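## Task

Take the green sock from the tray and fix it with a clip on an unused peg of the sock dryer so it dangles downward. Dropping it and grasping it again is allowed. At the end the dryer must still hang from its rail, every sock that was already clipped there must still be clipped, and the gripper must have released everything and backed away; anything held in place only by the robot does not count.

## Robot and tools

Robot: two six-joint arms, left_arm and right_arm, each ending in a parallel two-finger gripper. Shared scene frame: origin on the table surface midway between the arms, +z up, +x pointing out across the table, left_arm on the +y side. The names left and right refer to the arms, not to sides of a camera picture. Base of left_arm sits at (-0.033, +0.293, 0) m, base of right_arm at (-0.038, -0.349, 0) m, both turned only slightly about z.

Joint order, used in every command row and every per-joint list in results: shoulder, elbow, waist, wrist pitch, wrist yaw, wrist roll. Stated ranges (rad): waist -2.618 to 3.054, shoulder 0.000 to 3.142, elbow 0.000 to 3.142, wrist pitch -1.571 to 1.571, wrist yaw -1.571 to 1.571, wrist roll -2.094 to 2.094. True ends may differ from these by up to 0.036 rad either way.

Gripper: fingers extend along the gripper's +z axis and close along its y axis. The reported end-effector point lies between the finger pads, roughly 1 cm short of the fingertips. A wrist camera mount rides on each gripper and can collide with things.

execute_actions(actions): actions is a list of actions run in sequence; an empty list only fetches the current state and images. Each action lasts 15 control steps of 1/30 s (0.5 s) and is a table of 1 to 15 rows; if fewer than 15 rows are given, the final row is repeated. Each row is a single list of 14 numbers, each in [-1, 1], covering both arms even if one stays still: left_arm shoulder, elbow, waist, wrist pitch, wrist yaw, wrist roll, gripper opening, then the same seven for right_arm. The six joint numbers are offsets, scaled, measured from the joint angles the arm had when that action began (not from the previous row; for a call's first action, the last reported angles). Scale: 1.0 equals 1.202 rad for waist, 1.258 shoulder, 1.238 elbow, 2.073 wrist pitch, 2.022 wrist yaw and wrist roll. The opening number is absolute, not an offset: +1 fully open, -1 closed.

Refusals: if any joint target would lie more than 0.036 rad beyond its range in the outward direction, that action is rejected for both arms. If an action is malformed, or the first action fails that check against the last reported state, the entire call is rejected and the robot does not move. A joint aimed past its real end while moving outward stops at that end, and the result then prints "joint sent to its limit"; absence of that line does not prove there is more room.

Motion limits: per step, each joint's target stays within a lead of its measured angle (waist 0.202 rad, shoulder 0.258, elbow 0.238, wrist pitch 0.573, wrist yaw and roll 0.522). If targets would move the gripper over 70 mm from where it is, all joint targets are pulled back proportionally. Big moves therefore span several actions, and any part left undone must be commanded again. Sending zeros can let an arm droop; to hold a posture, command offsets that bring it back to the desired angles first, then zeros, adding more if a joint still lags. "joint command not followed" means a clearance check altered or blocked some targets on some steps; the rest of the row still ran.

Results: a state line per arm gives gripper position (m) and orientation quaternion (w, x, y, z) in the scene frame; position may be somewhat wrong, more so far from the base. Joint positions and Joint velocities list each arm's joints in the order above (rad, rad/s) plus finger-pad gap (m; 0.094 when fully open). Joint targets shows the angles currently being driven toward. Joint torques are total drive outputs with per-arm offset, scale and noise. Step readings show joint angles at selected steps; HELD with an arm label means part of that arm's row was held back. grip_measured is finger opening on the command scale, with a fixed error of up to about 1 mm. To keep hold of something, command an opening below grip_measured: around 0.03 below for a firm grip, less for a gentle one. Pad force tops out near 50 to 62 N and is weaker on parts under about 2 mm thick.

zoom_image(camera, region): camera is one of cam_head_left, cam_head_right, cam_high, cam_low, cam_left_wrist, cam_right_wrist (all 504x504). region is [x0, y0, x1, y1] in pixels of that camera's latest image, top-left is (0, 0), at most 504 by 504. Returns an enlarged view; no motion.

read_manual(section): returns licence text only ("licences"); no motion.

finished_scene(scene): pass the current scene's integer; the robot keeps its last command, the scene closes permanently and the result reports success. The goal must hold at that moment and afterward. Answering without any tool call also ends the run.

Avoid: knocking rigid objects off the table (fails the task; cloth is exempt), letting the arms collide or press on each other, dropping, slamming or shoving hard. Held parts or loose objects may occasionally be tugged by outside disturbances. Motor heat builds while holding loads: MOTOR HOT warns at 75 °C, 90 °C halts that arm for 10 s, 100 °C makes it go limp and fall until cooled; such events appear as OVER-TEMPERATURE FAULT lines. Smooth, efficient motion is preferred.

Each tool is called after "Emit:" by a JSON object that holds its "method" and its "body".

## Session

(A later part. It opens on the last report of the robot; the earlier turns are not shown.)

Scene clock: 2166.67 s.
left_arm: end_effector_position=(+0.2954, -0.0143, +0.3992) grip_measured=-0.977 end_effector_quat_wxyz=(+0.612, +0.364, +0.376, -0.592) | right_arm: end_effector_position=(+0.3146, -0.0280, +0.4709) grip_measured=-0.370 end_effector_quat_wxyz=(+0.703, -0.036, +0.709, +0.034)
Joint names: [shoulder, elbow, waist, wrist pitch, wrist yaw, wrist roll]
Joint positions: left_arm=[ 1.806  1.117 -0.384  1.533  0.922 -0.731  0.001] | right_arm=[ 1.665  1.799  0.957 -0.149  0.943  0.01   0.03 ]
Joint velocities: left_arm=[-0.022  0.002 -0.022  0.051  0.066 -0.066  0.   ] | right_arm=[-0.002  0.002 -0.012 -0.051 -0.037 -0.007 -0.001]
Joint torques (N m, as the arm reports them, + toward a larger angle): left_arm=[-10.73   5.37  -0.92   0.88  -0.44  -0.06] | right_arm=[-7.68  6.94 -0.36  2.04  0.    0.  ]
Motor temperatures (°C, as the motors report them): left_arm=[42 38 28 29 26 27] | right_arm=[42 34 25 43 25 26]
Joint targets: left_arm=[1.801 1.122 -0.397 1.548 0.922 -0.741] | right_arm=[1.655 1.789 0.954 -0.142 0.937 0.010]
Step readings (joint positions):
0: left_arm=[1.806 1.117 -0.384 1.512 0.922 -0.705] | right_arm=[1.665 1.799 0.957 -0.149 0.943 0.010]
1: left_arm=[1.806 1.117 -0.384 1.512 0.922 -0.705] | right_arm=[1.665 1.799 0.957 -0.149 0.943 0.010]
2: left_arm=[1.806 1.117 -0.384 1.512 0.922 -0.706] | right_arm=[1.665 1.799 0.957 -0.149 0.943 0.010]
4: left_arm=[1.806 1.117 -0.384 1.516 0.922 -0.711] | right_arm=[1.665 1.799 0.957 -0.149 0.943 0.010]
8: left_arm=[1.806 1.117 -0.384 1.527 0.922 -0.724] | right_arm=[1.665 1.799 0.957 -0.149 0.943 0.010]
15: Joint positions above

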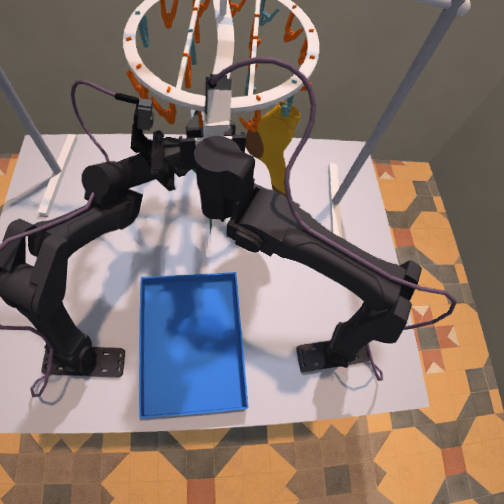

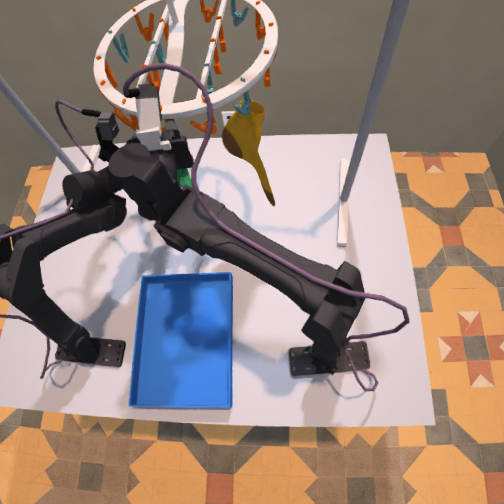

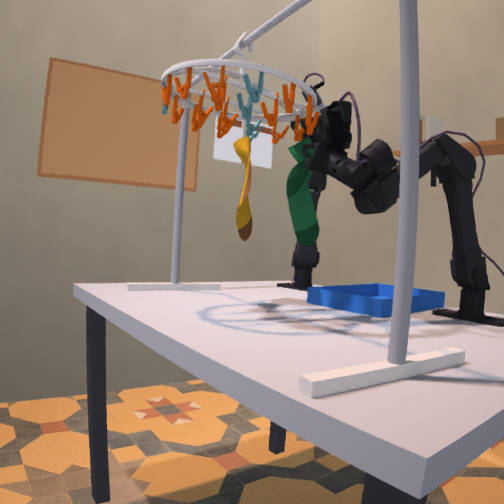

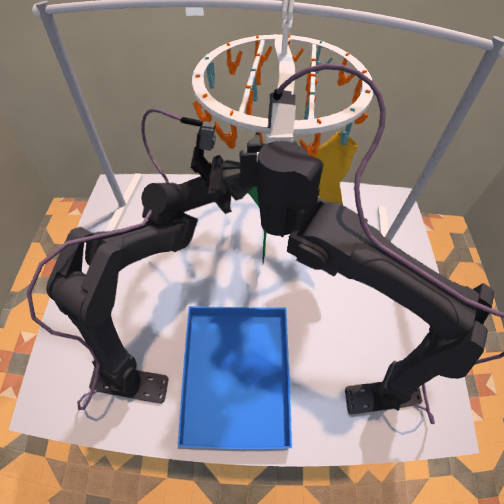

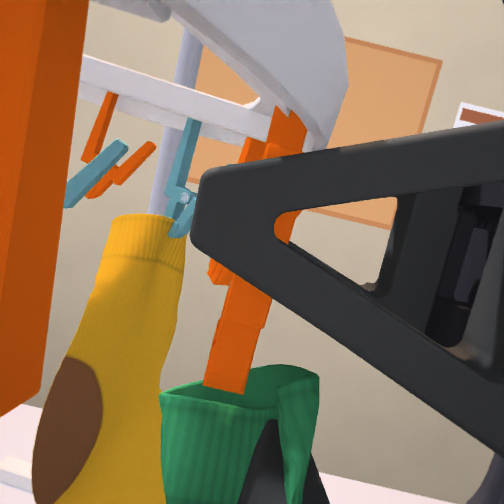

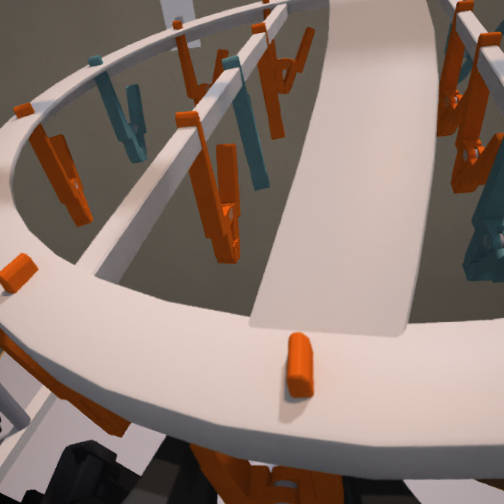

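Emit:
{"method": "execute_actions", "body": {"actions": [[[-0.004,0.012,0,0.006,0,-0.003,-1,-0.008,-0.008,-0.003,0.003,-0.003,0,-0.44],[-0.004,0.020,0,0.006,0,-0.005,-1,-0.008,-0.008,-0.003,0.003,-0.003,0,-0.44],[-0.004,0.026,0,0.006,0,-0.007,-1,-0.008,-0.008,-0.003,0.003,-0.003,0,-0.44],[-0.004,0.031,0,0.006,0,-0.009,-1,-0.008,-0.008,-0.003,0.003,-0.003,0,-0.44],[-0.004,0.035,0,0.006,0,-0.011,-1,-0.008,-0.008,-0.003,0.003,-0.003,0,-0.44],[-0.004,0.038,0,0.006,0,-0.013,-1,-0.008,-0.008,-0.003,0.003,-0.003,0,-0.44]]]}}

Scene clock: 2211.93 s.
left_arm: end_effector_position=(+0.2946, -0.0141, +0.4060) grip_measured=-0.977 end_effector_quat_wxyz=(+0.612, +0.364, +0.371, -0.596) | right_arm: end_effector_position=(+0.3146, -0.0280, +0.4709) grip_measured=-0.370 end_effector_quat_wxyz=(+0.703, -0.036, +0.709, +0.034)
Joint names: [shoulder, elbow, waist, wrist pitch, wrist yaw, wrist roll]
Joint positions: left_arm=[ 1.806  1.136 -0.384  1.535  0.922 -0.749  0.001] | right_arm=[ 1.665  1.799  0.957 -0.149  0.943  0.01   0.03 ]
Joint velocities: left_arm=[-0.017  0.012  0.012  0.007 -0.037  0.007  0.001] | right_arm=[ 0.002  0.002  0.002 -0.007  0.037 -0.007  0.   ]
Joint torques (N m, as the arm reports them, + toward a larger angle): left_arm=[-10.72   6.94   0.08   0.8   -0.45  -0.04] | right_arm=[-7.67  6.95 -0.34  2.04 -0.01 -0.01]
Motor temperatures (°C, as the motors report them): left_arm=[43 38 28 30 26 27] | right_arm=[42 34 25 43 25 26]
Joint targets: left_arm=[1.801 1.164 -0.384 1.545 0.922 -0.758] | right_arm=[1.655 1.789 0.954 -0.142 0.937 0.010]
Step readings (joint positions):
0: left_arm=[1.806 1.117 -0.384 1.534 0.922 -0.733] | right_arm=[1.665 1.799 0.957 -0.149 0.943 0.010]
1: left_arm=[1.806 1.117 -0.384 1.534 0.922 -0.733] | right_arm=[1.665 1.799 0.957 -0.149 0.943 0.010]
2: left_arm=[1.806 1.117 -0.384 1.534 0.922 -0.733] | right_arm=[1.665 1.799 0.957 -0.149 0.943 0.010]
4: left_arm=[1.806 1.117 -0.384 1.534 0.922 -0.735] | right_arm=[1.665 1.799 0.957 -0.149 0.943 0.010]
8: left_arm=[1.806 1.131 -0.384 1.534 0.922 -0.743] | right_arm=[1.665 1.799 0.957 -0.149 0.943 0.010]
15: Joint positions above

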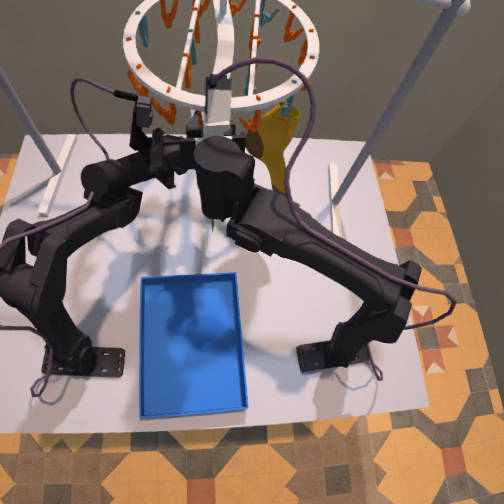

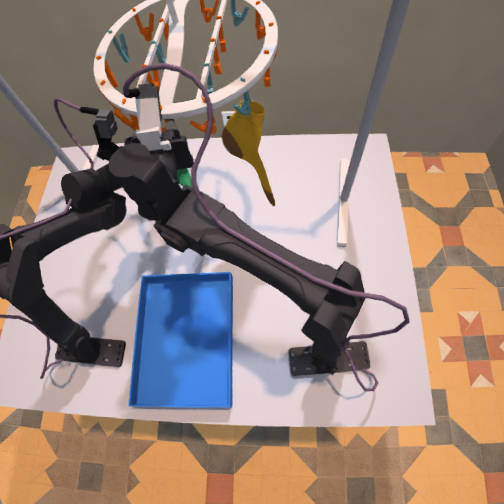

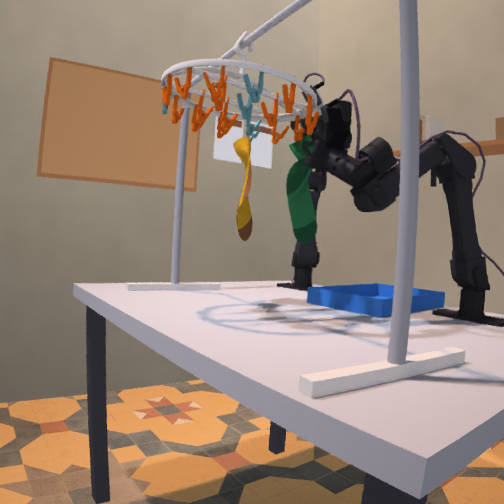

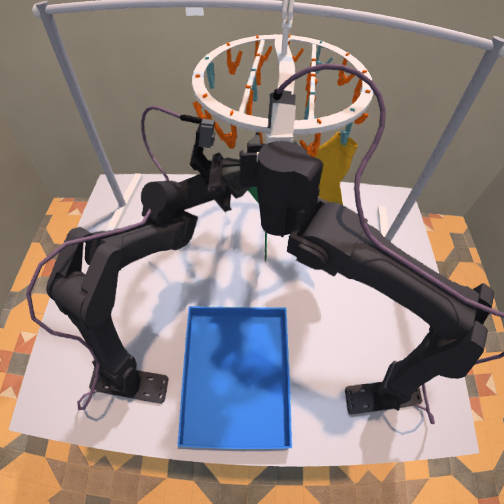

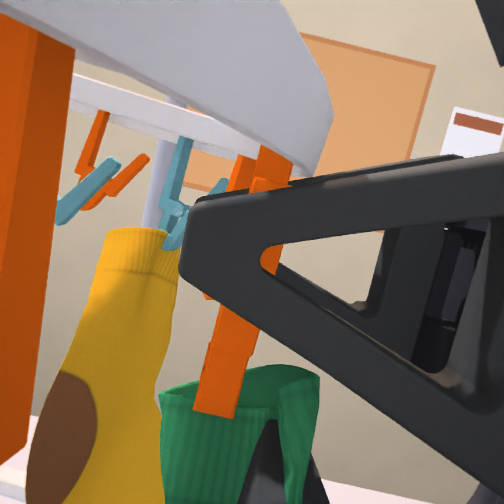

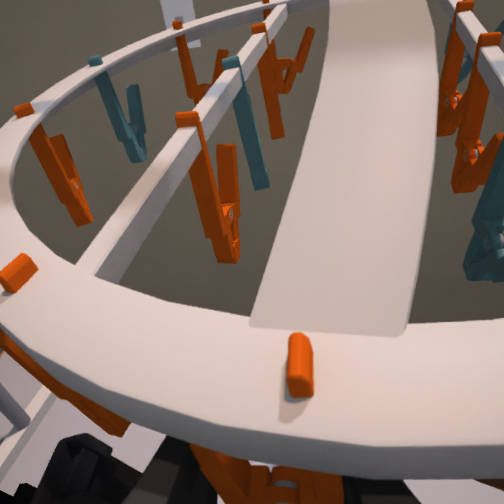

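Emit:
{"method": "zoom_image", "body": {"camera": "cam_left_wrist", "region": [150, 340, 330, 490]}}

Emit:
{"method": "zoom_image", "body": {"camera": "cam_high", "region": [280, 122, 316, 158]}}

Region (150, 340, 330, 490) of cam_left_wrist's 504x504 image, scaled by 2.800, with more detail than that image has.

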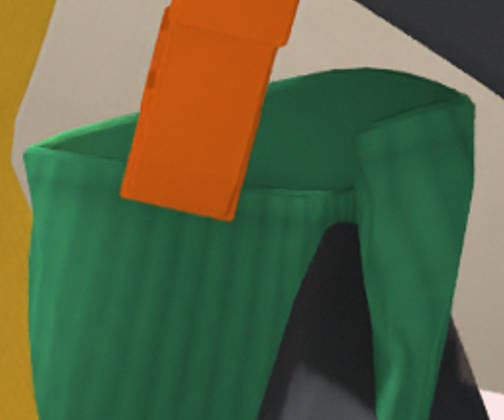

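Region (280, 122, 316, 158) of cam_high's 504x504 image, scaled by 14.000, with more detail than that image has.

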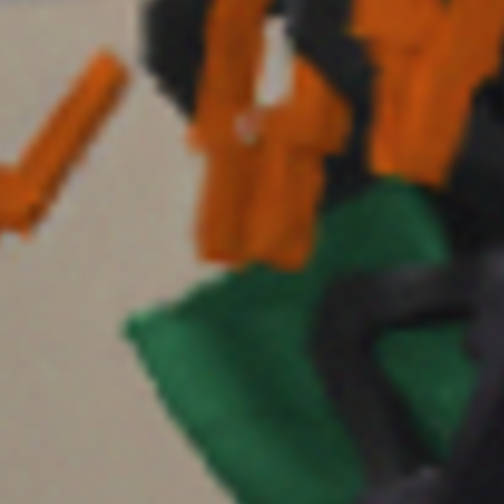

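Emit:
{"method": "execute_actions", "body": {"actions": [[[-0.004,0.024,0,0.005,0,-0.008,-1,-0.008,-0.008,-0.003,0.003,-0.003,0,-0.44],[-0.004,0.028,0,0.005,0,-0.010,-1,-0.008,-0.008,-0.003,0.003,-0.003,0,-0.44],[-0.004,0.032,0,0.005,0,-0.012,-1,-0.008,-0.008,-0.003,0.003,-0.003,0,-0.44],[-0.004,0.036,0,0.005,0,-0.014,-1,-0.008,-0.008,-0.003,0.003,-0.003,0,-0.44],[-0.004,0.039,0,0.005,0,-0.016,-1,-0.008,-0.008,-0.003,0.003,-0.003,0,-0.44],[-0.004,0.042,0,0.005,0,-0.018,-1,-0.008,-0.008,-0.003,0.003,-0.003,0,-0.44]]]}}

Scene clock: 2244.83 s.
left_arm: end_effector_position=(+0.2938, -0.0137, +0.4143) grip_measured=-0.977 end_effector_quat_wxyz=(+0.610, +0.363, +0.366, -0.602) | right_arm: end_effector_position=(+0.3146, -0.0280, +0.4709) grip_measured=-0.370 end_effector_quat_wxyz=(+0.703, -0.036, +0.709, +0.034)
Joint names: [shoulder, elbow, waist, wrist pitch, wrist yaw, wrist roll]
Joint positions: left_arm=[ 1.806  1.161 -0.384  1.535  0.923 -0.776  0.001] | right_arm=[ 1.665  1.799  0.957 -0.149  0.943  0.01   0.03 ]
Joint velocities: left_arm=[ 0.012 -0.002 -0.017 -0.007  0.037  0.022 -0.001] | right_arm=[-0.007 -0.012 -0.012 -0.037 -0.037  0.066  0.001]
Joint torques (N m, as the arm reports them, + toward a larger angle): left_arm=[-10.8    6.99   0.04   0.76  -0.45  -0.06] | right_arm=[-7.69  6.93 -0.34  2.04  0.    0.  ]
Motor temperatures (°C, as the motors report them): left_arm=[43 40 28 30 26 27] | right_arm=[42 34 25 43 25 26]
Joint targets: left_arm=[1.801 1.189 -0.384 1.545 0.922 -0.785] | right_arm=[1.655 1.789 0.954 -0.142 0.937 0.010]
Step readings (joint positions):
0: left_arm=[1.806 1.136 -0.384 1.535 0.922 -0.750] | right_arm=[1.665 1.799 0.957 -0.149 0.943 0.010]
1: left_arm=[1.806 1.136 -0.384 1.535 0.922 -0.751] | right_arm=[1.665 1.799 0.957 -0.149 0.943 0.010]
2: left_arm=[1.806 1.136 -0.384 1.535 0.922 -0.753] | right_arm=[1.665 1.799 0.957 -0.149 0.943 0.010]
4: left_arm=[1.806 1.138 -0.384 1.535 0.923 -0.758] | right_arm=[1.665 1.799 0.957 -0.149 0.943 0.010]
8: left_arm=[1.806 1.157 -0.384 1.535 0.923 -0.769] | right_arm=[1.665 1.799 0.957 -0.149 0.943 0.010]
15: Joint positions above

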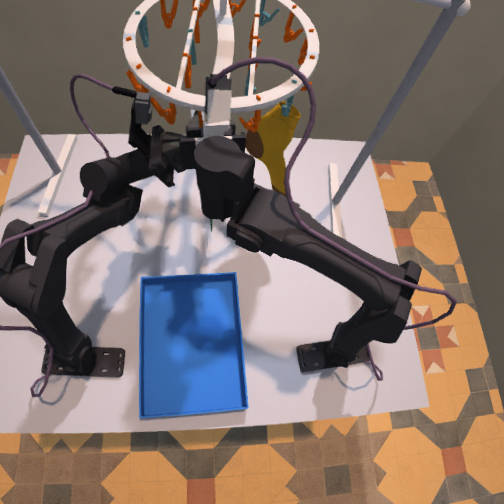

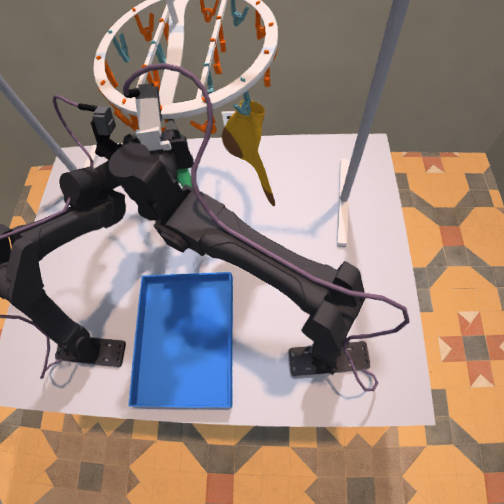

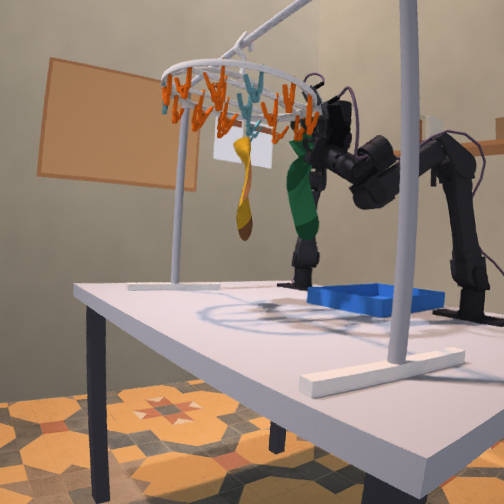

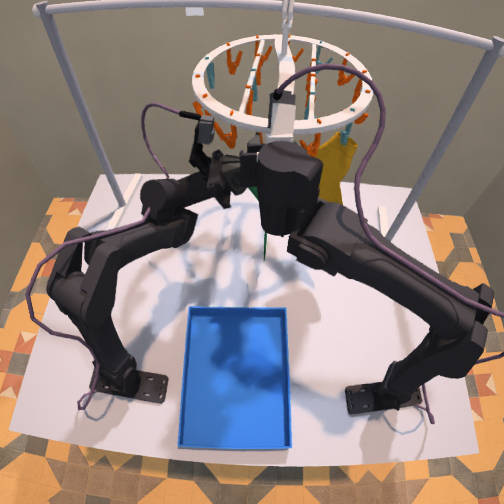

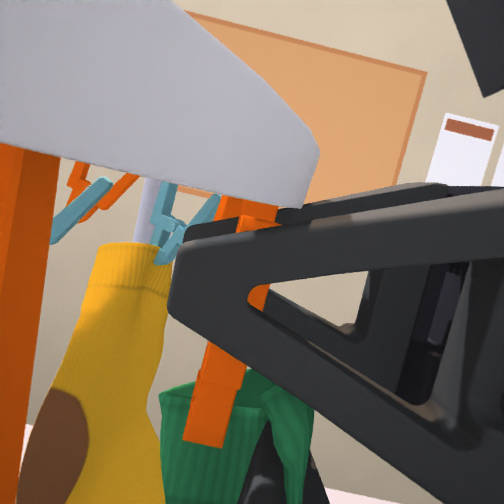

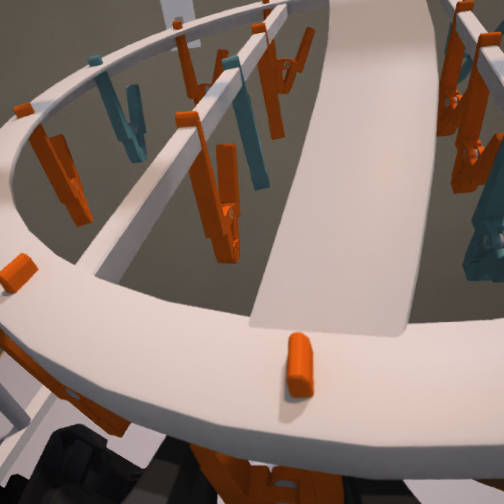

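Emit:
{"method": "zoom_image", "body": {"camera": "cam_high", "region": [280, 118, 316, 154]}}

Emit:
{"method": "zoom_image", "body": {"camera": "cam_left_wrist", "region": [150, 354, 330, 504]}}

Region (280, 118, 316, 154) of cam_high's 504x504 image, scaled by 14.000, with more detail than that image has.

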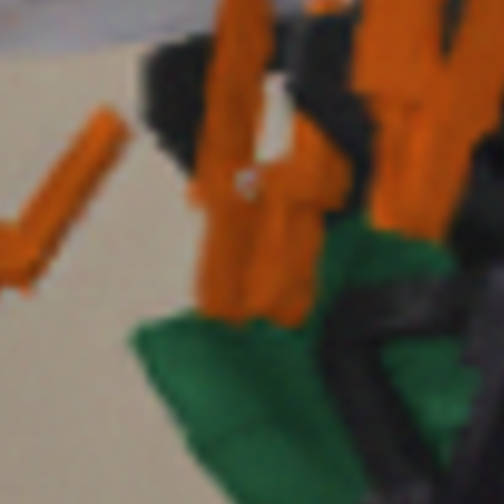

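Region (150, 354, 330, 504) of cam_left_wrist's 504x504 image, scaled by 2.800, with more detail than that image has.

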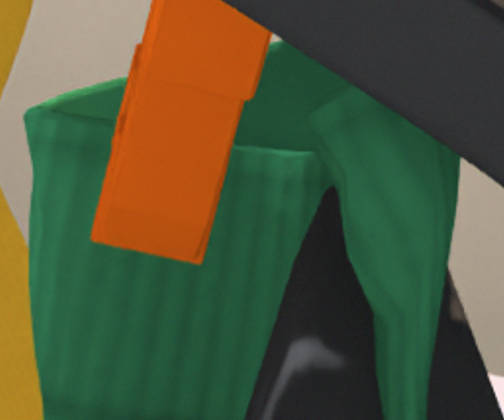

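Emit:
{"method": "execute_actions", "body": {"actions": [[[-0.004,0.005,0,0.005,0,0.002,-1,-0.008,-0.008,-0.003,0.003,-0.003,0,-0.44],[-0.004,-0.008,0,0.005,0,0.004,-1,-0.008,-0.008,-0.003,0.003,-0.003,0,-0.44],[-0.004,-0.018,0,0.005,0,0.006,-1,-0.008,-0.008,-0.003,0.003,-0.003,0,-0.44],[-0.004,-0.026,0,0.005,0,0.008,-1,-0.008,-0.008,-0.003,0.003,-0.003,0,-0.44],[-0.004,-0.032,0,0.005,0,0.010,-1,-0.008,-0.008,-0.003,0.003,-0.003,0,-0.44],[-0.004,-0.037,0,0.005,0,0.011,-1,-0.008,-0.008,-0.003,0.003,-0.003,0,-0.44],[-0.004,-0.040,0,0.005,0,0.012,-1,-0.008,-0.008,-0.003,0.003,-0.003,0,-0.44]],[[-0.012,0,0.006,0.005,0,0,-1,-0.008,-0.008,-0.003,0.003,-0.003,0,-0.44],[-0.018,0,0.010,0.005,0,0,-1,-0.008,-0.008,-0.003,0.003,-0.003,0,-0.44],[-0.023,0,0.013,0.005,0,0,-1,-0.008,-0.008,-0.003,0.003,-0.003,0,-0.44],[-0.026,0,0.015,0.005,0,0,-1,-0.008,-0.008,-0.003,0.003,-0.003,0,-0.44],[-0.029,0,0.016,0.005,0,0,-1,-0.008,-0.008,-0.003,0.003,-0.003,0,-0.44]]]}}

Scene clock: 2303.63 s.
left_arm: end_effector_position=(+0.2932, -0.0096, +0.4081) grip_measured=-0.977 end_effector_quat_wxyz=(+0.611, +0.361, +0.373, -0.597) | right_arm: end_effector_position=(+0.3146, -0.0280, +0.4709) grip_measured=-0.370 end_effector_quat_wxyz=(+0.703, -0.036, +0.709, +0.034)
Joint names: [shoulder, elbow, waist, wrist pitch, wrist yaw, wrist roll]
Joint positions: left_arm=[ 1.791  1.125 -0.376  1.537  0.924 -0.763  0.001] | right_arm=[ 1.665  1.799  0.957 -0.149  0.943  0.01   0.03 ]
Joint velocities: left_arm=[-0.012  0.007 -0.022 -0.022  0.022 -0.081 -0.   ] | right_arm=[-0.002 -0.002  0.012  0.037  0.007 -0.022  0.   ]
Joint torques (N m, as the arm reports them, + toward a larger angle): left_arm=[-12.05   5.1    0.87   0.81  -0.44   0.04] | right_arm=[-7.69  6.92 -0.34  2.04  0.    0.  ]
Motor temperatures (°C, as the motors report them): left_arm=[43 40 28 29 26 27] | right_arm=[42 34 25 43 25 26]
Joint targets: left_arm=[1.769 1.125 -0.365 1.547 0.923 -0.763] | right_arm=[1.655 1.789 0.954 -0.142 0.937 0.010]
Step readings (joint positions; steps 1 to 15: 1st action; 16 to 30: 2nd action):
0: left_arm=[1.806 1.161 -0.384 1.535 0.923 -0.778] | right_arm=[1.665 1.799 0.957 -0.149 0.943 0.010]
1: left_arm=[1.806 1.161 -0.384 1.535 0.923 -0.778] | right_arm=[1.665 1.799 0.957 -0.149 0.943 0.010]
2: left_arm=[1.806 1.161 -0.384 1.535 0.923 -0.778] | right_arm=[1.665 1.799 0.957 -0.149 0.943 0.010]
4: left_arm=[1.806 1.159 -0.384 1.535 0.923 -0.776] | right_arm=[1.665 1.799 0.957 -0.149 0.943 0.010]
8: left_arm=[1.806 1.133 -0.384 1.537 0.923 -0.768] | right_arm=[1.665 1.799 0.957 -0.149 0.943 0.010]
15: left_arm=[1.806 1.125 -0.384 1.537 0.923 -0.763] | right_arm=[1.665 1.799 0.957 -0.149 0.943 0.010]
16: left_arm=[1.806 1.125 -0.384 1.537 0.923 -0.763] | right_arm=[1.665 1.799 0.957 -0.149 0.943 0.010]
17: left_arm=[1.806 1.125 -0.384 1.537 0.923 -0.763] | right_arm=[1.665 1.799 0.957 -0.149 0.943 0.010]
19: left_arm=[1.806 1.125 -0.383 1.537 0.924 -0.763] | right_arm=[1.665 1.799 0.957 -0.149 0.943 0.010]
23: left_arm=[1.798 1.125 -0.377 1.537 0.924 -0.763] | right_arm=[1.665 1.799 0.957 -0.149 0.943 0.010]
30: Joint positions above

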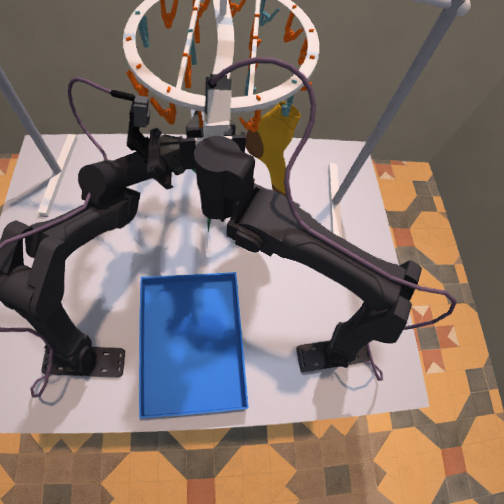

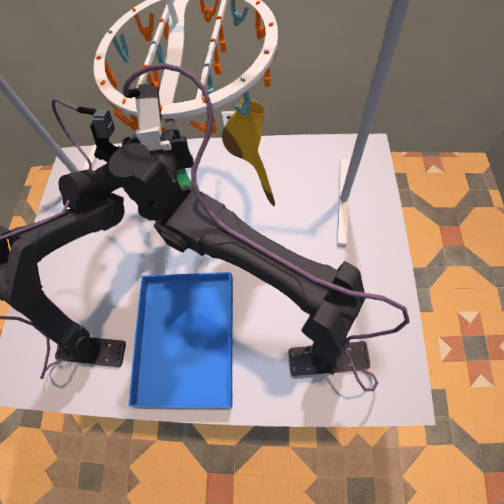

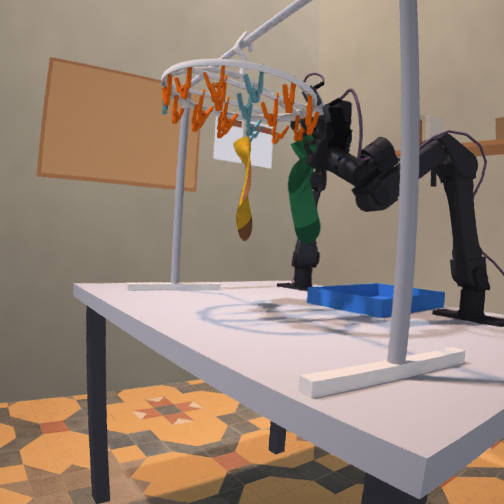

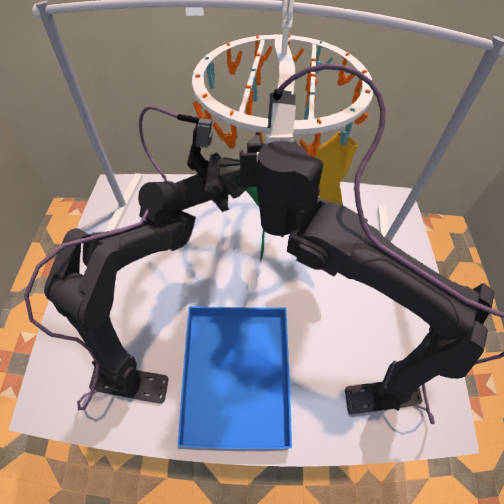

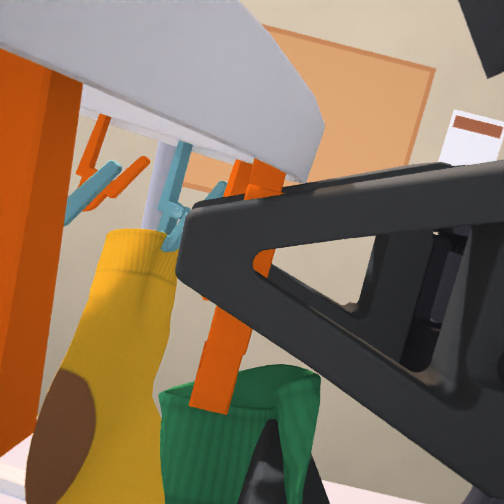

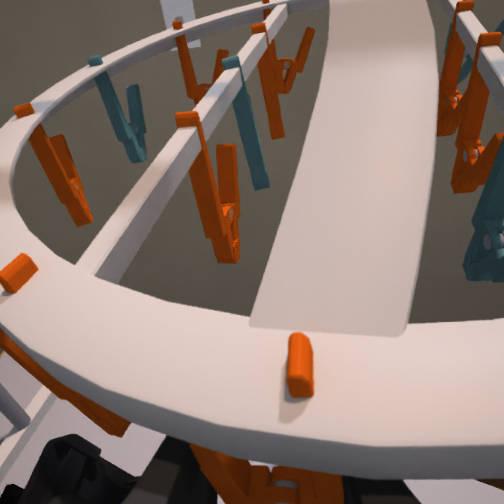

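Emit:
{"method": "zoom_image", "body": {"camera": "cam_left_wrist", "region": [150, 340, 330, 490]}}

Region (150, 340, 330, 490) of cam_left_wrist's 504x504 image, scaled by 2.800, with more detail than that image has.

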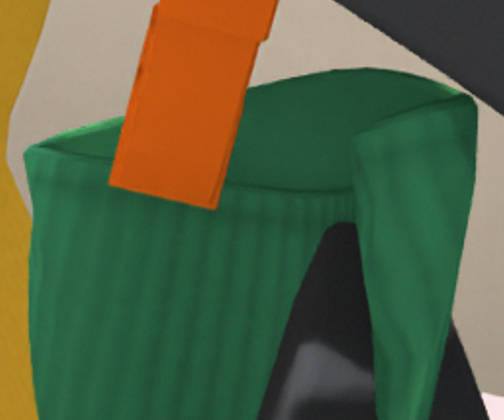

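Emit:
{"method": "execute_actions", "body": {"actions": [[[-0.015,0.002,0.010,0.005,0,0,-1,-0.008,-0.008,-0.003,0.003,-0.003,0,-0.44],[-0.015,0.004,0.012,0.005,0,0,-1,-0.008,-0.008,-0.003,0.003,-0.003,0,-0.44],[-0.015,0.008,0.013,0.005,0,-0.002,-1,-0.008,-0.008,-0.003,0.003,-0.003,0,-0.44],[-0.015,0.012,0.0135,0.005,0,-0.004,-1,-0.008,-0.008,-0.003,0.003,-0.003,0,-0.44]],[[-0.012,0.020,0,0.005,0,-0.003,-1,-0.008,-0.008,-0.003,0.003,-0.003,0,-0.44],[-0.012,0.026,0,0.005,0,-0.006,-1,-0.008,-0.008,-0.003,0.003,-0.003,0,-0.44],[-0.012,0.031,0,0.005,0,-0.009,-1,-0.008,-0.008,-0.003,0.003,-0.003,0,-0.44],[-0.012,0.035,0,0.005,0,-0.012,-1,-0.008,-0.008,-0.003,0.003,-0.003,0,-0.44],[-0.012,0.039,0,0.005,0,-0.014,-1,-0.008,-0.008,-0.003,0.003,-0.003,0,-0.44]]]}}

Scene clock: 2314.23 s.
left_arm: end_effector_position=(+0.2924, -0.0093, +0.4150) grip_measured=-0.977 end_effector_quat_wxyz=(+0.610, +0.360, +0.368, -0.601) | right_arm: end_effector_position=(+0.3146, -0.0280, +0.4709) grip_measured=-0.370 end_effector_quat_wxyz=(+0.703, -0.036, +0.709, +0.034)
Joint names: [shoulder, elbow, waist, wrist pitch, wrist yaw, wrist roll]
Joint positions: left_arm=[ 1.791  1.145 -0.376  1.537  0.924 -0.782  0.001] | right_arm=[ 1.665  1.799  0.957 -0.149  0.943  0.01   0.03 ]
Joint velocities: left_arm=[-0.017  0.002 -0.027 -0.022  0.066 -0.066  0.002] | right_arm=[ 0.002  0.002 -0.007 -0.022 -0.037  0.022 -0.002]
Joint torques (N m, as the arm reports them, + toward a larger angle): left_arm=[-11.47   6.97   0.01   0.76  -0.44  -0.05] | right_arm=[-7.67  6.93 -0.33  2.04  0.    0.  ]
Motor temperatures (°C, as the motors report them): left_arm=[43 39 28 29 26 27] | right_arm=[42 34 25 43 25 26]
Joint targets: left_arm=[1.776 1.173 -0.376 1.547 0.923 -0.791] | right_arm=[1.655 1.789 0.954 -0.142 0.937 0.010]
Step readings (joint positions; steps 1 to 15: 1st action; 16 to 30: 2nd action):
0: left_arm=[1.791 1.125 -0.376 1.537 0.924 -0.763] | right_arm=[1.665 1.799 0.957 -0.149 0.943 0.010]
1: left_arm=[1.791 1.125 -0.376 1.537 0.924 -0.763] | right_arm=[1.665 1.799 0.957 -0.149 0.943 0.010]
2: left_arm=[1.791 1.125 -0.376 1.537 0.924 -0.763] | right_arm=[1.665 1.799 0.957 -0.149 0.943 0.010]
4: left_arm=[1.791 1.125 -0.376 1.537 0.924 -0.763] | right_arm=[1.665 1.799 0.957 -0.149 0.943 0.010]
8: left_arm=[1.791 1.125 -0.376 1.537 0.924 -0.763] | right_arm=[1.665 1.799 0.957 -0.149 0.943 0.010]
15: left_arm=[1.791 1.125 -0.376 1.537 0.924 -0.763] | right_arm=[1.665 1.799 0.957 -0.149 0.943 0.010]
16: left_arm=[1.791 1.125 -0.376 1.537 0.924 -0.763] | right_arm=[1.665 1.799 0.957 -0.149 0.943 0.010]
17: left_arm=[1.791 1.125 -0.376 1.537 0.924 -0.764] | right_arm=[1.665 1.799 0.957 -0.149 0.943 0.010]
19: left_arm=[1.791 1.126 -0.376 1.537 0.924 -0.768] | right_arm=[1.665 1.799 0.957 -0.149 0.943 0.010]
23: left_arm=[1.791 1.143 -0.376 1.537 0.924 -0.778] | right_arm=[1.665 1.799 0.957 -0.149 0.943 0.010]
30: Joint positions above

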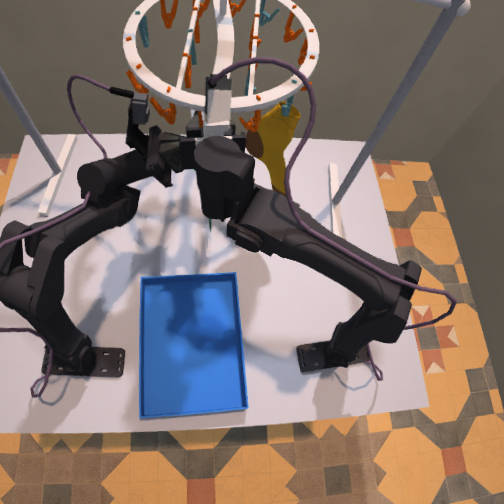

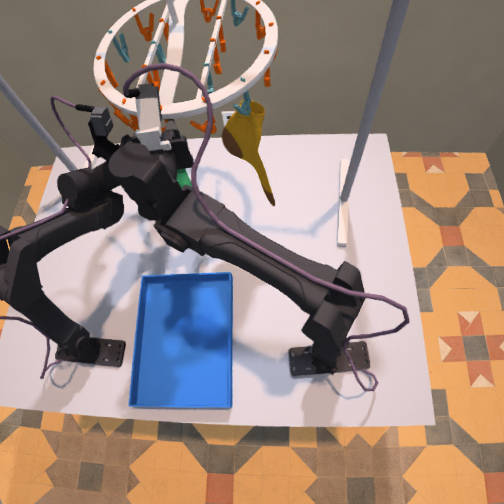

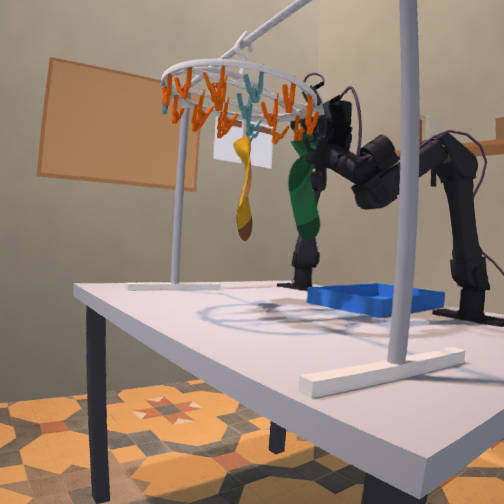

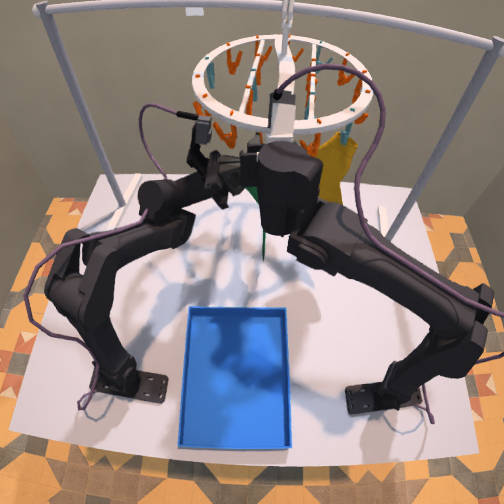

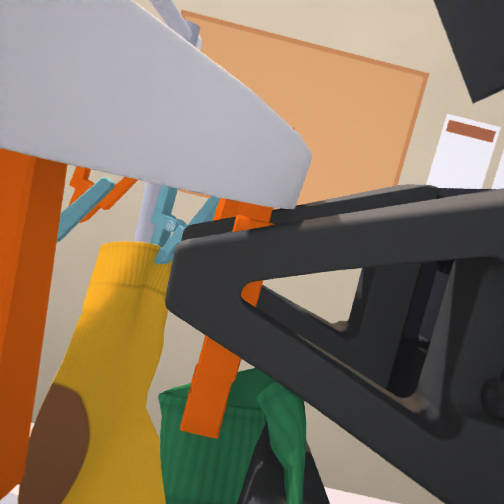

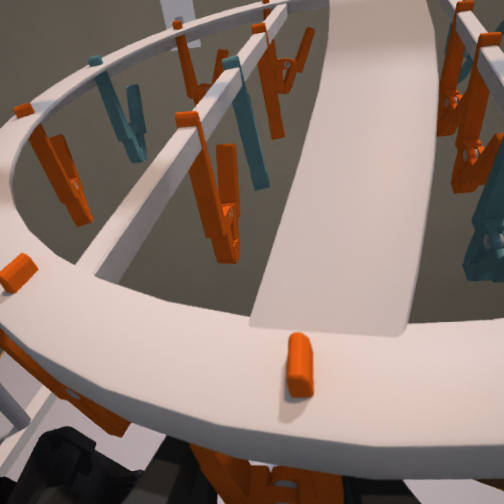

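Emit:
{"method": "zoom_image", "body": {"camera": "cam_high", "region": [280, 118, 316, 154]}}

Region (280, 118, 316, 154) of cam_high's 504x504 image, scaled by 14.000, with more detail than that image has.

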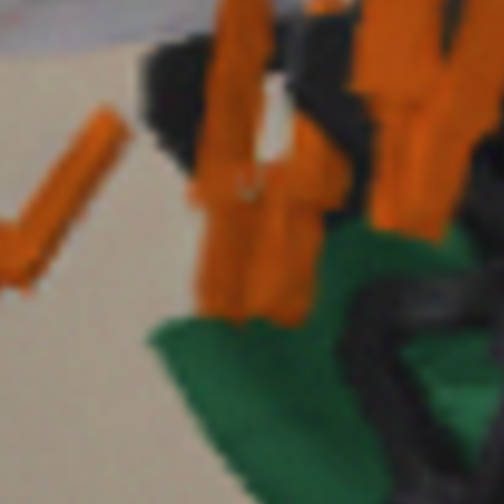

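Emit:
{"method": "execute_actions", "body": {"actions": [[[-0.012,0.005,0,0.005,0,0.002,-1,-0.008,-0.008,-0.003,0.003,-0.003,0,-0.44],[-0.012,-0.010,0,0.005,0,0.004,-1,-0.008,-0.008,-0.003,0.003,-0.003,0,-0.44],[-0.012,-0.020,0,0.005,0,0.006,-1,-0.008,-0.008,-0.003,0.003,-0.003,0,-0.44],[-0.012,-0.029,0,0.005,0,0.008,-1,-0.008,-0.008,-0.003,0.003,-0.003,0,-0.44],[-0.012,-0.036,0,0.005,0,0.010,-1,-0.008,-0.008,-0.003,0.003,-0.003,0,-0.44],[-0.012,-0.041,0,0.005,0,0.012,-1,-0.008,-0.008,-0.003,0.003,-0.003,0,-0.44],[-0.012,-0.044,0,0.005,0,0.013,-1,-0.008,-0.008,-0.003,0.003,-0.003,0,-0.44]],[[-0.014,0,0.008,0.005,0,0,-1,-0.008,-0.008,-0.003,0.003,-0.003,0,-0.44],[-0.019,0,0.013,0.005,0,0,-1,-0.008,-0.008,-0.003,0.003,-0.003,0,-0.44],[-0.023,0,0.017,0.005,0,0,-1,-0.008,-0.008,-0.003,0.003,-0.003,0,-0.44],[-0.026,0,0.019,0.005,0,0,-1,-0.008,-0.008,-0.003,0.003,-0.003,0,-0.44],[-0.029,0,0.021,0.005,0,0,-1,-0.008,-0.008,-0.003,0.003,-0.003,0,-0.44]]]}}

Scene clock: 2353.47 s.
left_arm: end_effector_position=(+0.2939, -0.0031, +0.4067) grip_measured=-0.977 end_effector_quat_wxyz=(+0.613, +0.357, +0.378, -0.595) | right_arm: end_effector_position=(+0.3146, -0.0280, +0.4709) grip_measured=-0.370 end_effector_quat_wxyz=(+0.703, -0.036, +0.709, +0.034)
Joint names: [shoulder, elbow, waist, wrist pitch, wrist yaw, wrist roll]
Joint positions: left_arm=[ 1.776  1.103 -0.36   1.54   0.925 -0.768  0.001] | right_arm=[ 1.665  1.799  0.957 -0.149  0.943  0.01   0.03 ]
Joint velocities: left_arm=[ 0.007  0.007  0.007 -0.037  0.007  0.037  0.001] | right_arm=[ 0.007 -0.002  0.002 -0.037  0.066 -0.007  0.001]
Joint torques (N m, as the arm reports them, + toward a larger angle): left_arm=[-11.78   5.04   0.82   0.79  -0.44   0.03] | right_arm=[-7.67  6.93 -0.34  2.03  0.    0.  ]
Motor temperatures (°C, as the motors report them): left_arm=[44 40 28 29 26 27] | right_arm=[42 34 25 43 25 26]
Joint targets: left_arm=[1.755 1.103 -0.350 1.550 0.925 -0.768] | right_arm=[1.655 1.789 0.954 -0.142 0.937 0.010]
Step readings (joint positions; steps 1 to 15: 1st action; 16 to 30: 2nd action):
0: left_arm=[1.791 1.145 -0.376 1.537 0.924 -0.784] | right_arm=[1.665 1.799 0.957 -0.149 0.943 0.010]
1: left_arm=[1.791 1.145 -0.376 1.537 0.924 -0.784] | right_arm=[1.665 1.799 0.957 -0.149 0.943 0.010]
2: left_arm=[1.791 1.145 -0.376 1.537 0.924 -0.784] | right_arm=[1.665 1.799 0.957 -0.149 0.943 0.010]
4: left_arm=[1.791 1.143 -0.376 1.537 0.924 -0.782] | right_arm=[1.665 1.799 0.957 -0.149 0.943 0.010]
8: left_arm=[1.791 1.112 -0.376 1.540 0.924 -0.774] | right_arm=[1.665 1.799 0.957 -0.149 0.943 0.010]
15: left_arm=[1.791 1.103 -0.376 1.540 0.925 -0.768] | right_arm=[1.665 1.799 0.957 -0.149 0.943 0.010]
16: left_arm=[1.791 1.103 -0.376 1.540 0.925 -0.768] | right_arm=[1.665 1.799 0.957 -0.149 0.943 0.010]
17: left_arm=[1.791 1.103 -0.376 1.540 0.925 -0.768] | right_arm=[1.665 1.799 0.957 -0.149 0.943 0.010]
19: left_arm=[1.791 1.103 -0.373 1.540 0.925 -0.768] | right_arm=[1.665 1.799 0.957 -0.149 0.943 0.010]
23: left_arm=[1.784 1.103 -0.362 1.540 0.925 -0.768] | right_arm=[1.665 1.799 0.957 -0.149 0.943 0.010]
30: Joint positions above

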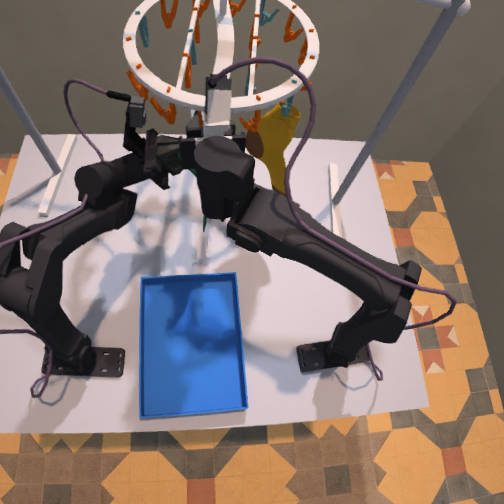

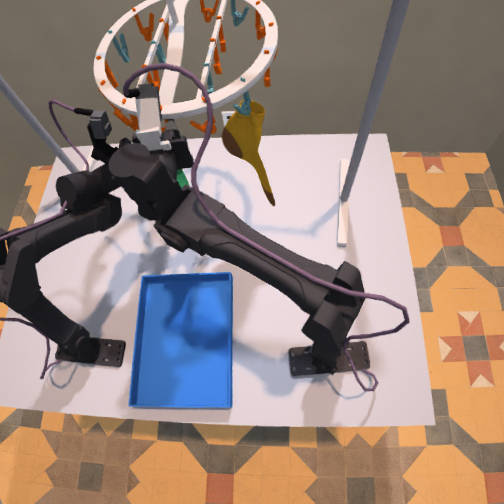

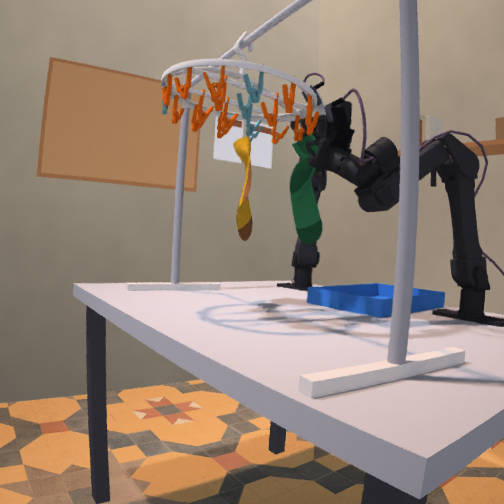

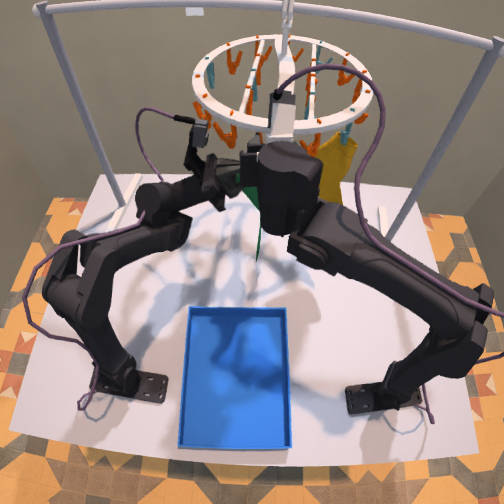

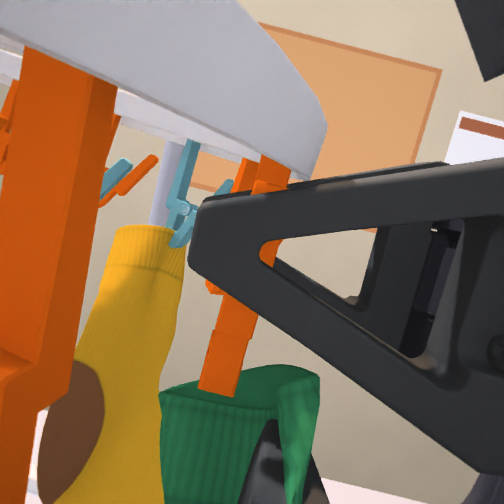

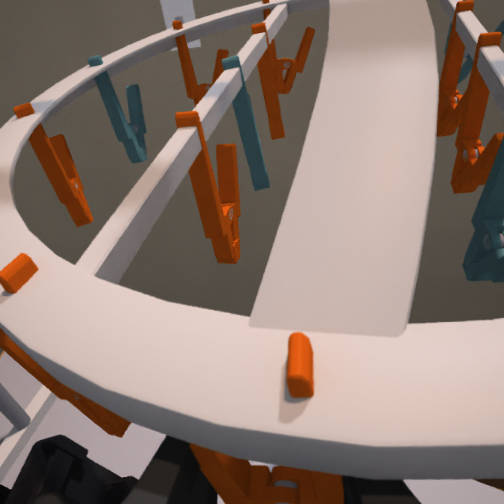

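Emit:
{"method": "execute_actions", "body": {"actions": [[[-0.012,0.012,0,0.005,0,-0.002,-1,-0.008,-0.008,-0.003,0.003,-0.003,0,-0.44],[-0.012,0.021,0,0.005,0,-0.004,-1,-0.008,-0.008,-0.003,0.003,-0.003,0,-0.44],[-0.012,0.028,0,0.005,0,-0.006,-1,-0.008,-0.008,-0.003,0.003,-0.003,0,-0.44],[-0.012,0.034,0,0.005,0,-0.008,-1,-0.008,-0.008,-0.003,0.003,-0.003,0,-0.44],[-0.012,0.039,0,0.005,0,-0.010,-1,-0.008,-0.008,-0.003,0.003,-0.003,0,-0.44],[-0.012,0.043,0,0.005,0,-0.011,-1,-0.008,-0.008,-0.003,0.003,-0.003,0,-0.44]]]}}

Scene clock: 2369.60 s.
left_arm: end_effector_position=(+0.2930, -0.0028, +0.4154) grip_measured=-0.977 end_effector_quat_wxyz=(+0.615, +0.359, +0.371, -0.596) | right_arm: end_effector_position=(+0.3146, -0.0280, +0.4709) grip_measured=-0.370 end_effector_quat_wxyz=(+0.703, -0.036, +0.709, +0.034)
Joint names: [shoulder, elbow, waist, wrist pitch, wrist yaw, wrist roll]
Joint positions: left_arm=[ 1.776  1.129 -0.36   1.54   0.926 -0.782  0.001] | right_arm=[ 1.665  1.799  0.957 -0.149  0.943  0.01   0.03 ]
Joint velocities: left_arm=[-0.007 -0.012 -0.002  0.007  0.007 -0.095 -0.001] | right_arm=[ 0.012 -0.012 -0.012 -0.037 -0.022 -0.007  0.001]
Joint torques (N m, as the arm reports them, + toward a larger angle): left_arm=[-11.26   6.9    0.03   0.8   -0.46  -0.07] | right_arm=[-7.68  6.95 -0.33  2.04  0.    0.  ]
Motor temperatures (°C, as the motors report them): left_arm=[44 39 28 29 26 27] | right_arm=[42 34 25 43 25 26]
Joint targets: left_arm=[1.761 1.157 -0.360 1.550 0.925 -0.790] | right_arm=[1.655 1.789 0.954 -0.142 0.937 0.010]
Step readings (joint positions):
0: left_arm=[1.776 1.103 -0.360 1.540 0.925 -0.768] | right_arm=[1.665 1.799 0.957 -0.149 0.943 0.010]
1: left_arm=[1.776 1.103 -0.360 1.540 0.925 -0.768] | right_arm=[1.665 1.799 0.957 -0.149 0.943 0.010]
2: left_arm=[1.776 1.103 -0.360 1.540 0.925 -0.768] | right_arm=[1.665 1.799 0.957 -0.149 0.943 0.010]
4: left_arm=[1.776 1.105 -0.360 1.540 0.925 -0.770] | right_arm=[1.665 1.799 0.957 -0.149 0.943 0.010]
8: left_arm=[1.776 1.124 -0.360 1.540 0.926 -0.777] | right_arm=[1.665 1.799 0.957 -0.149 0.943 0.010]
15: Joint positions above

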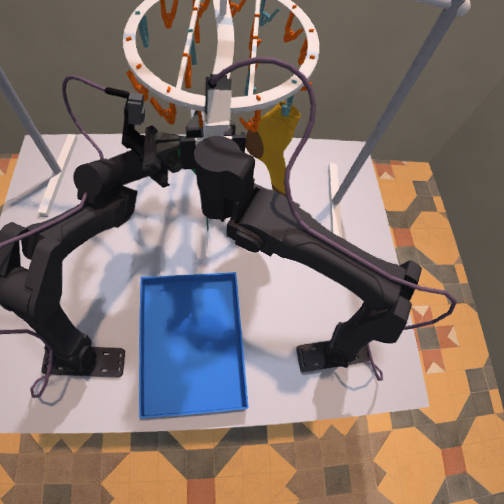

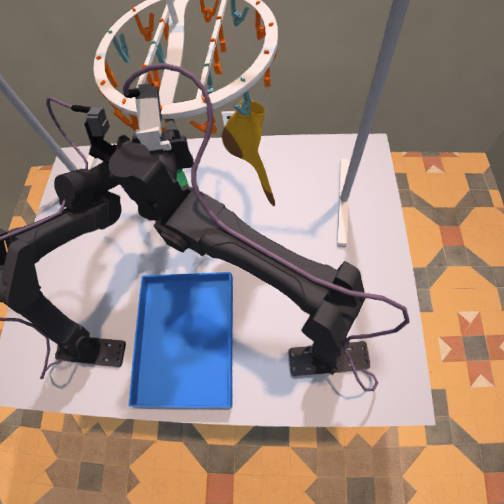

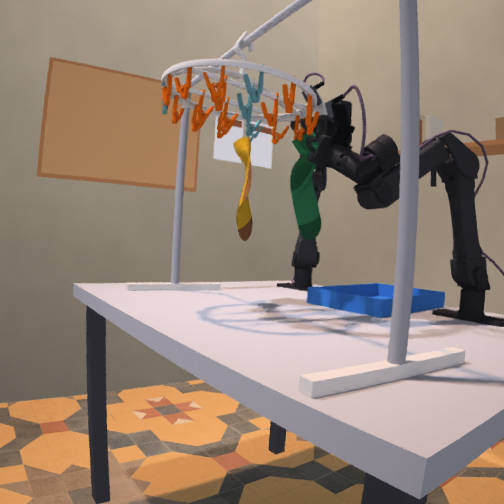

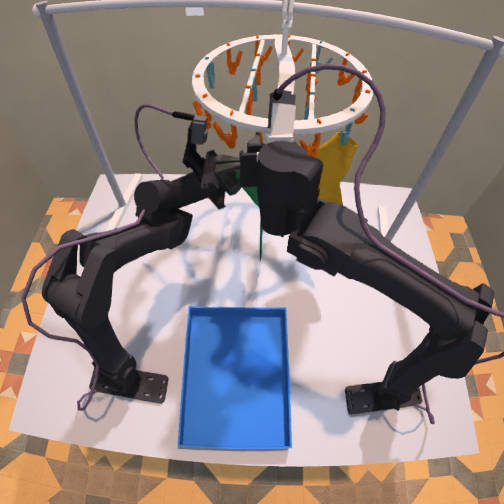

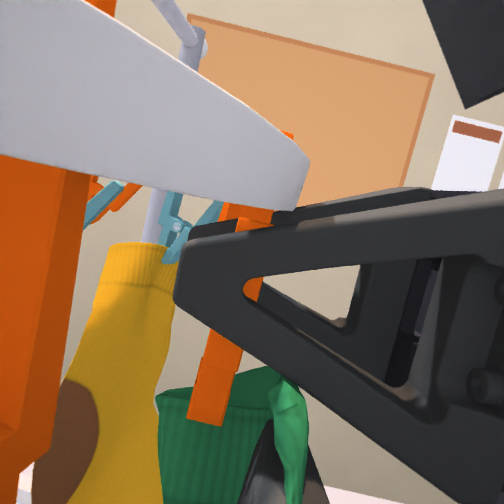

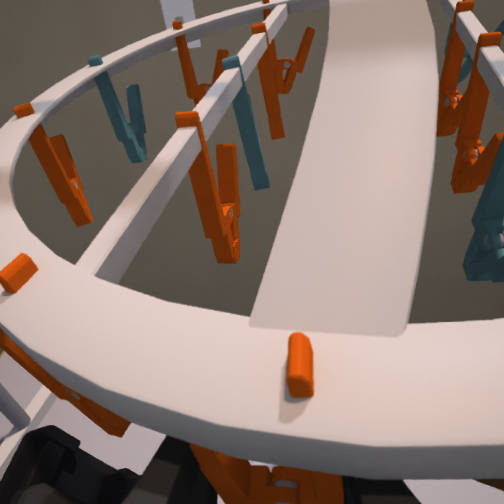

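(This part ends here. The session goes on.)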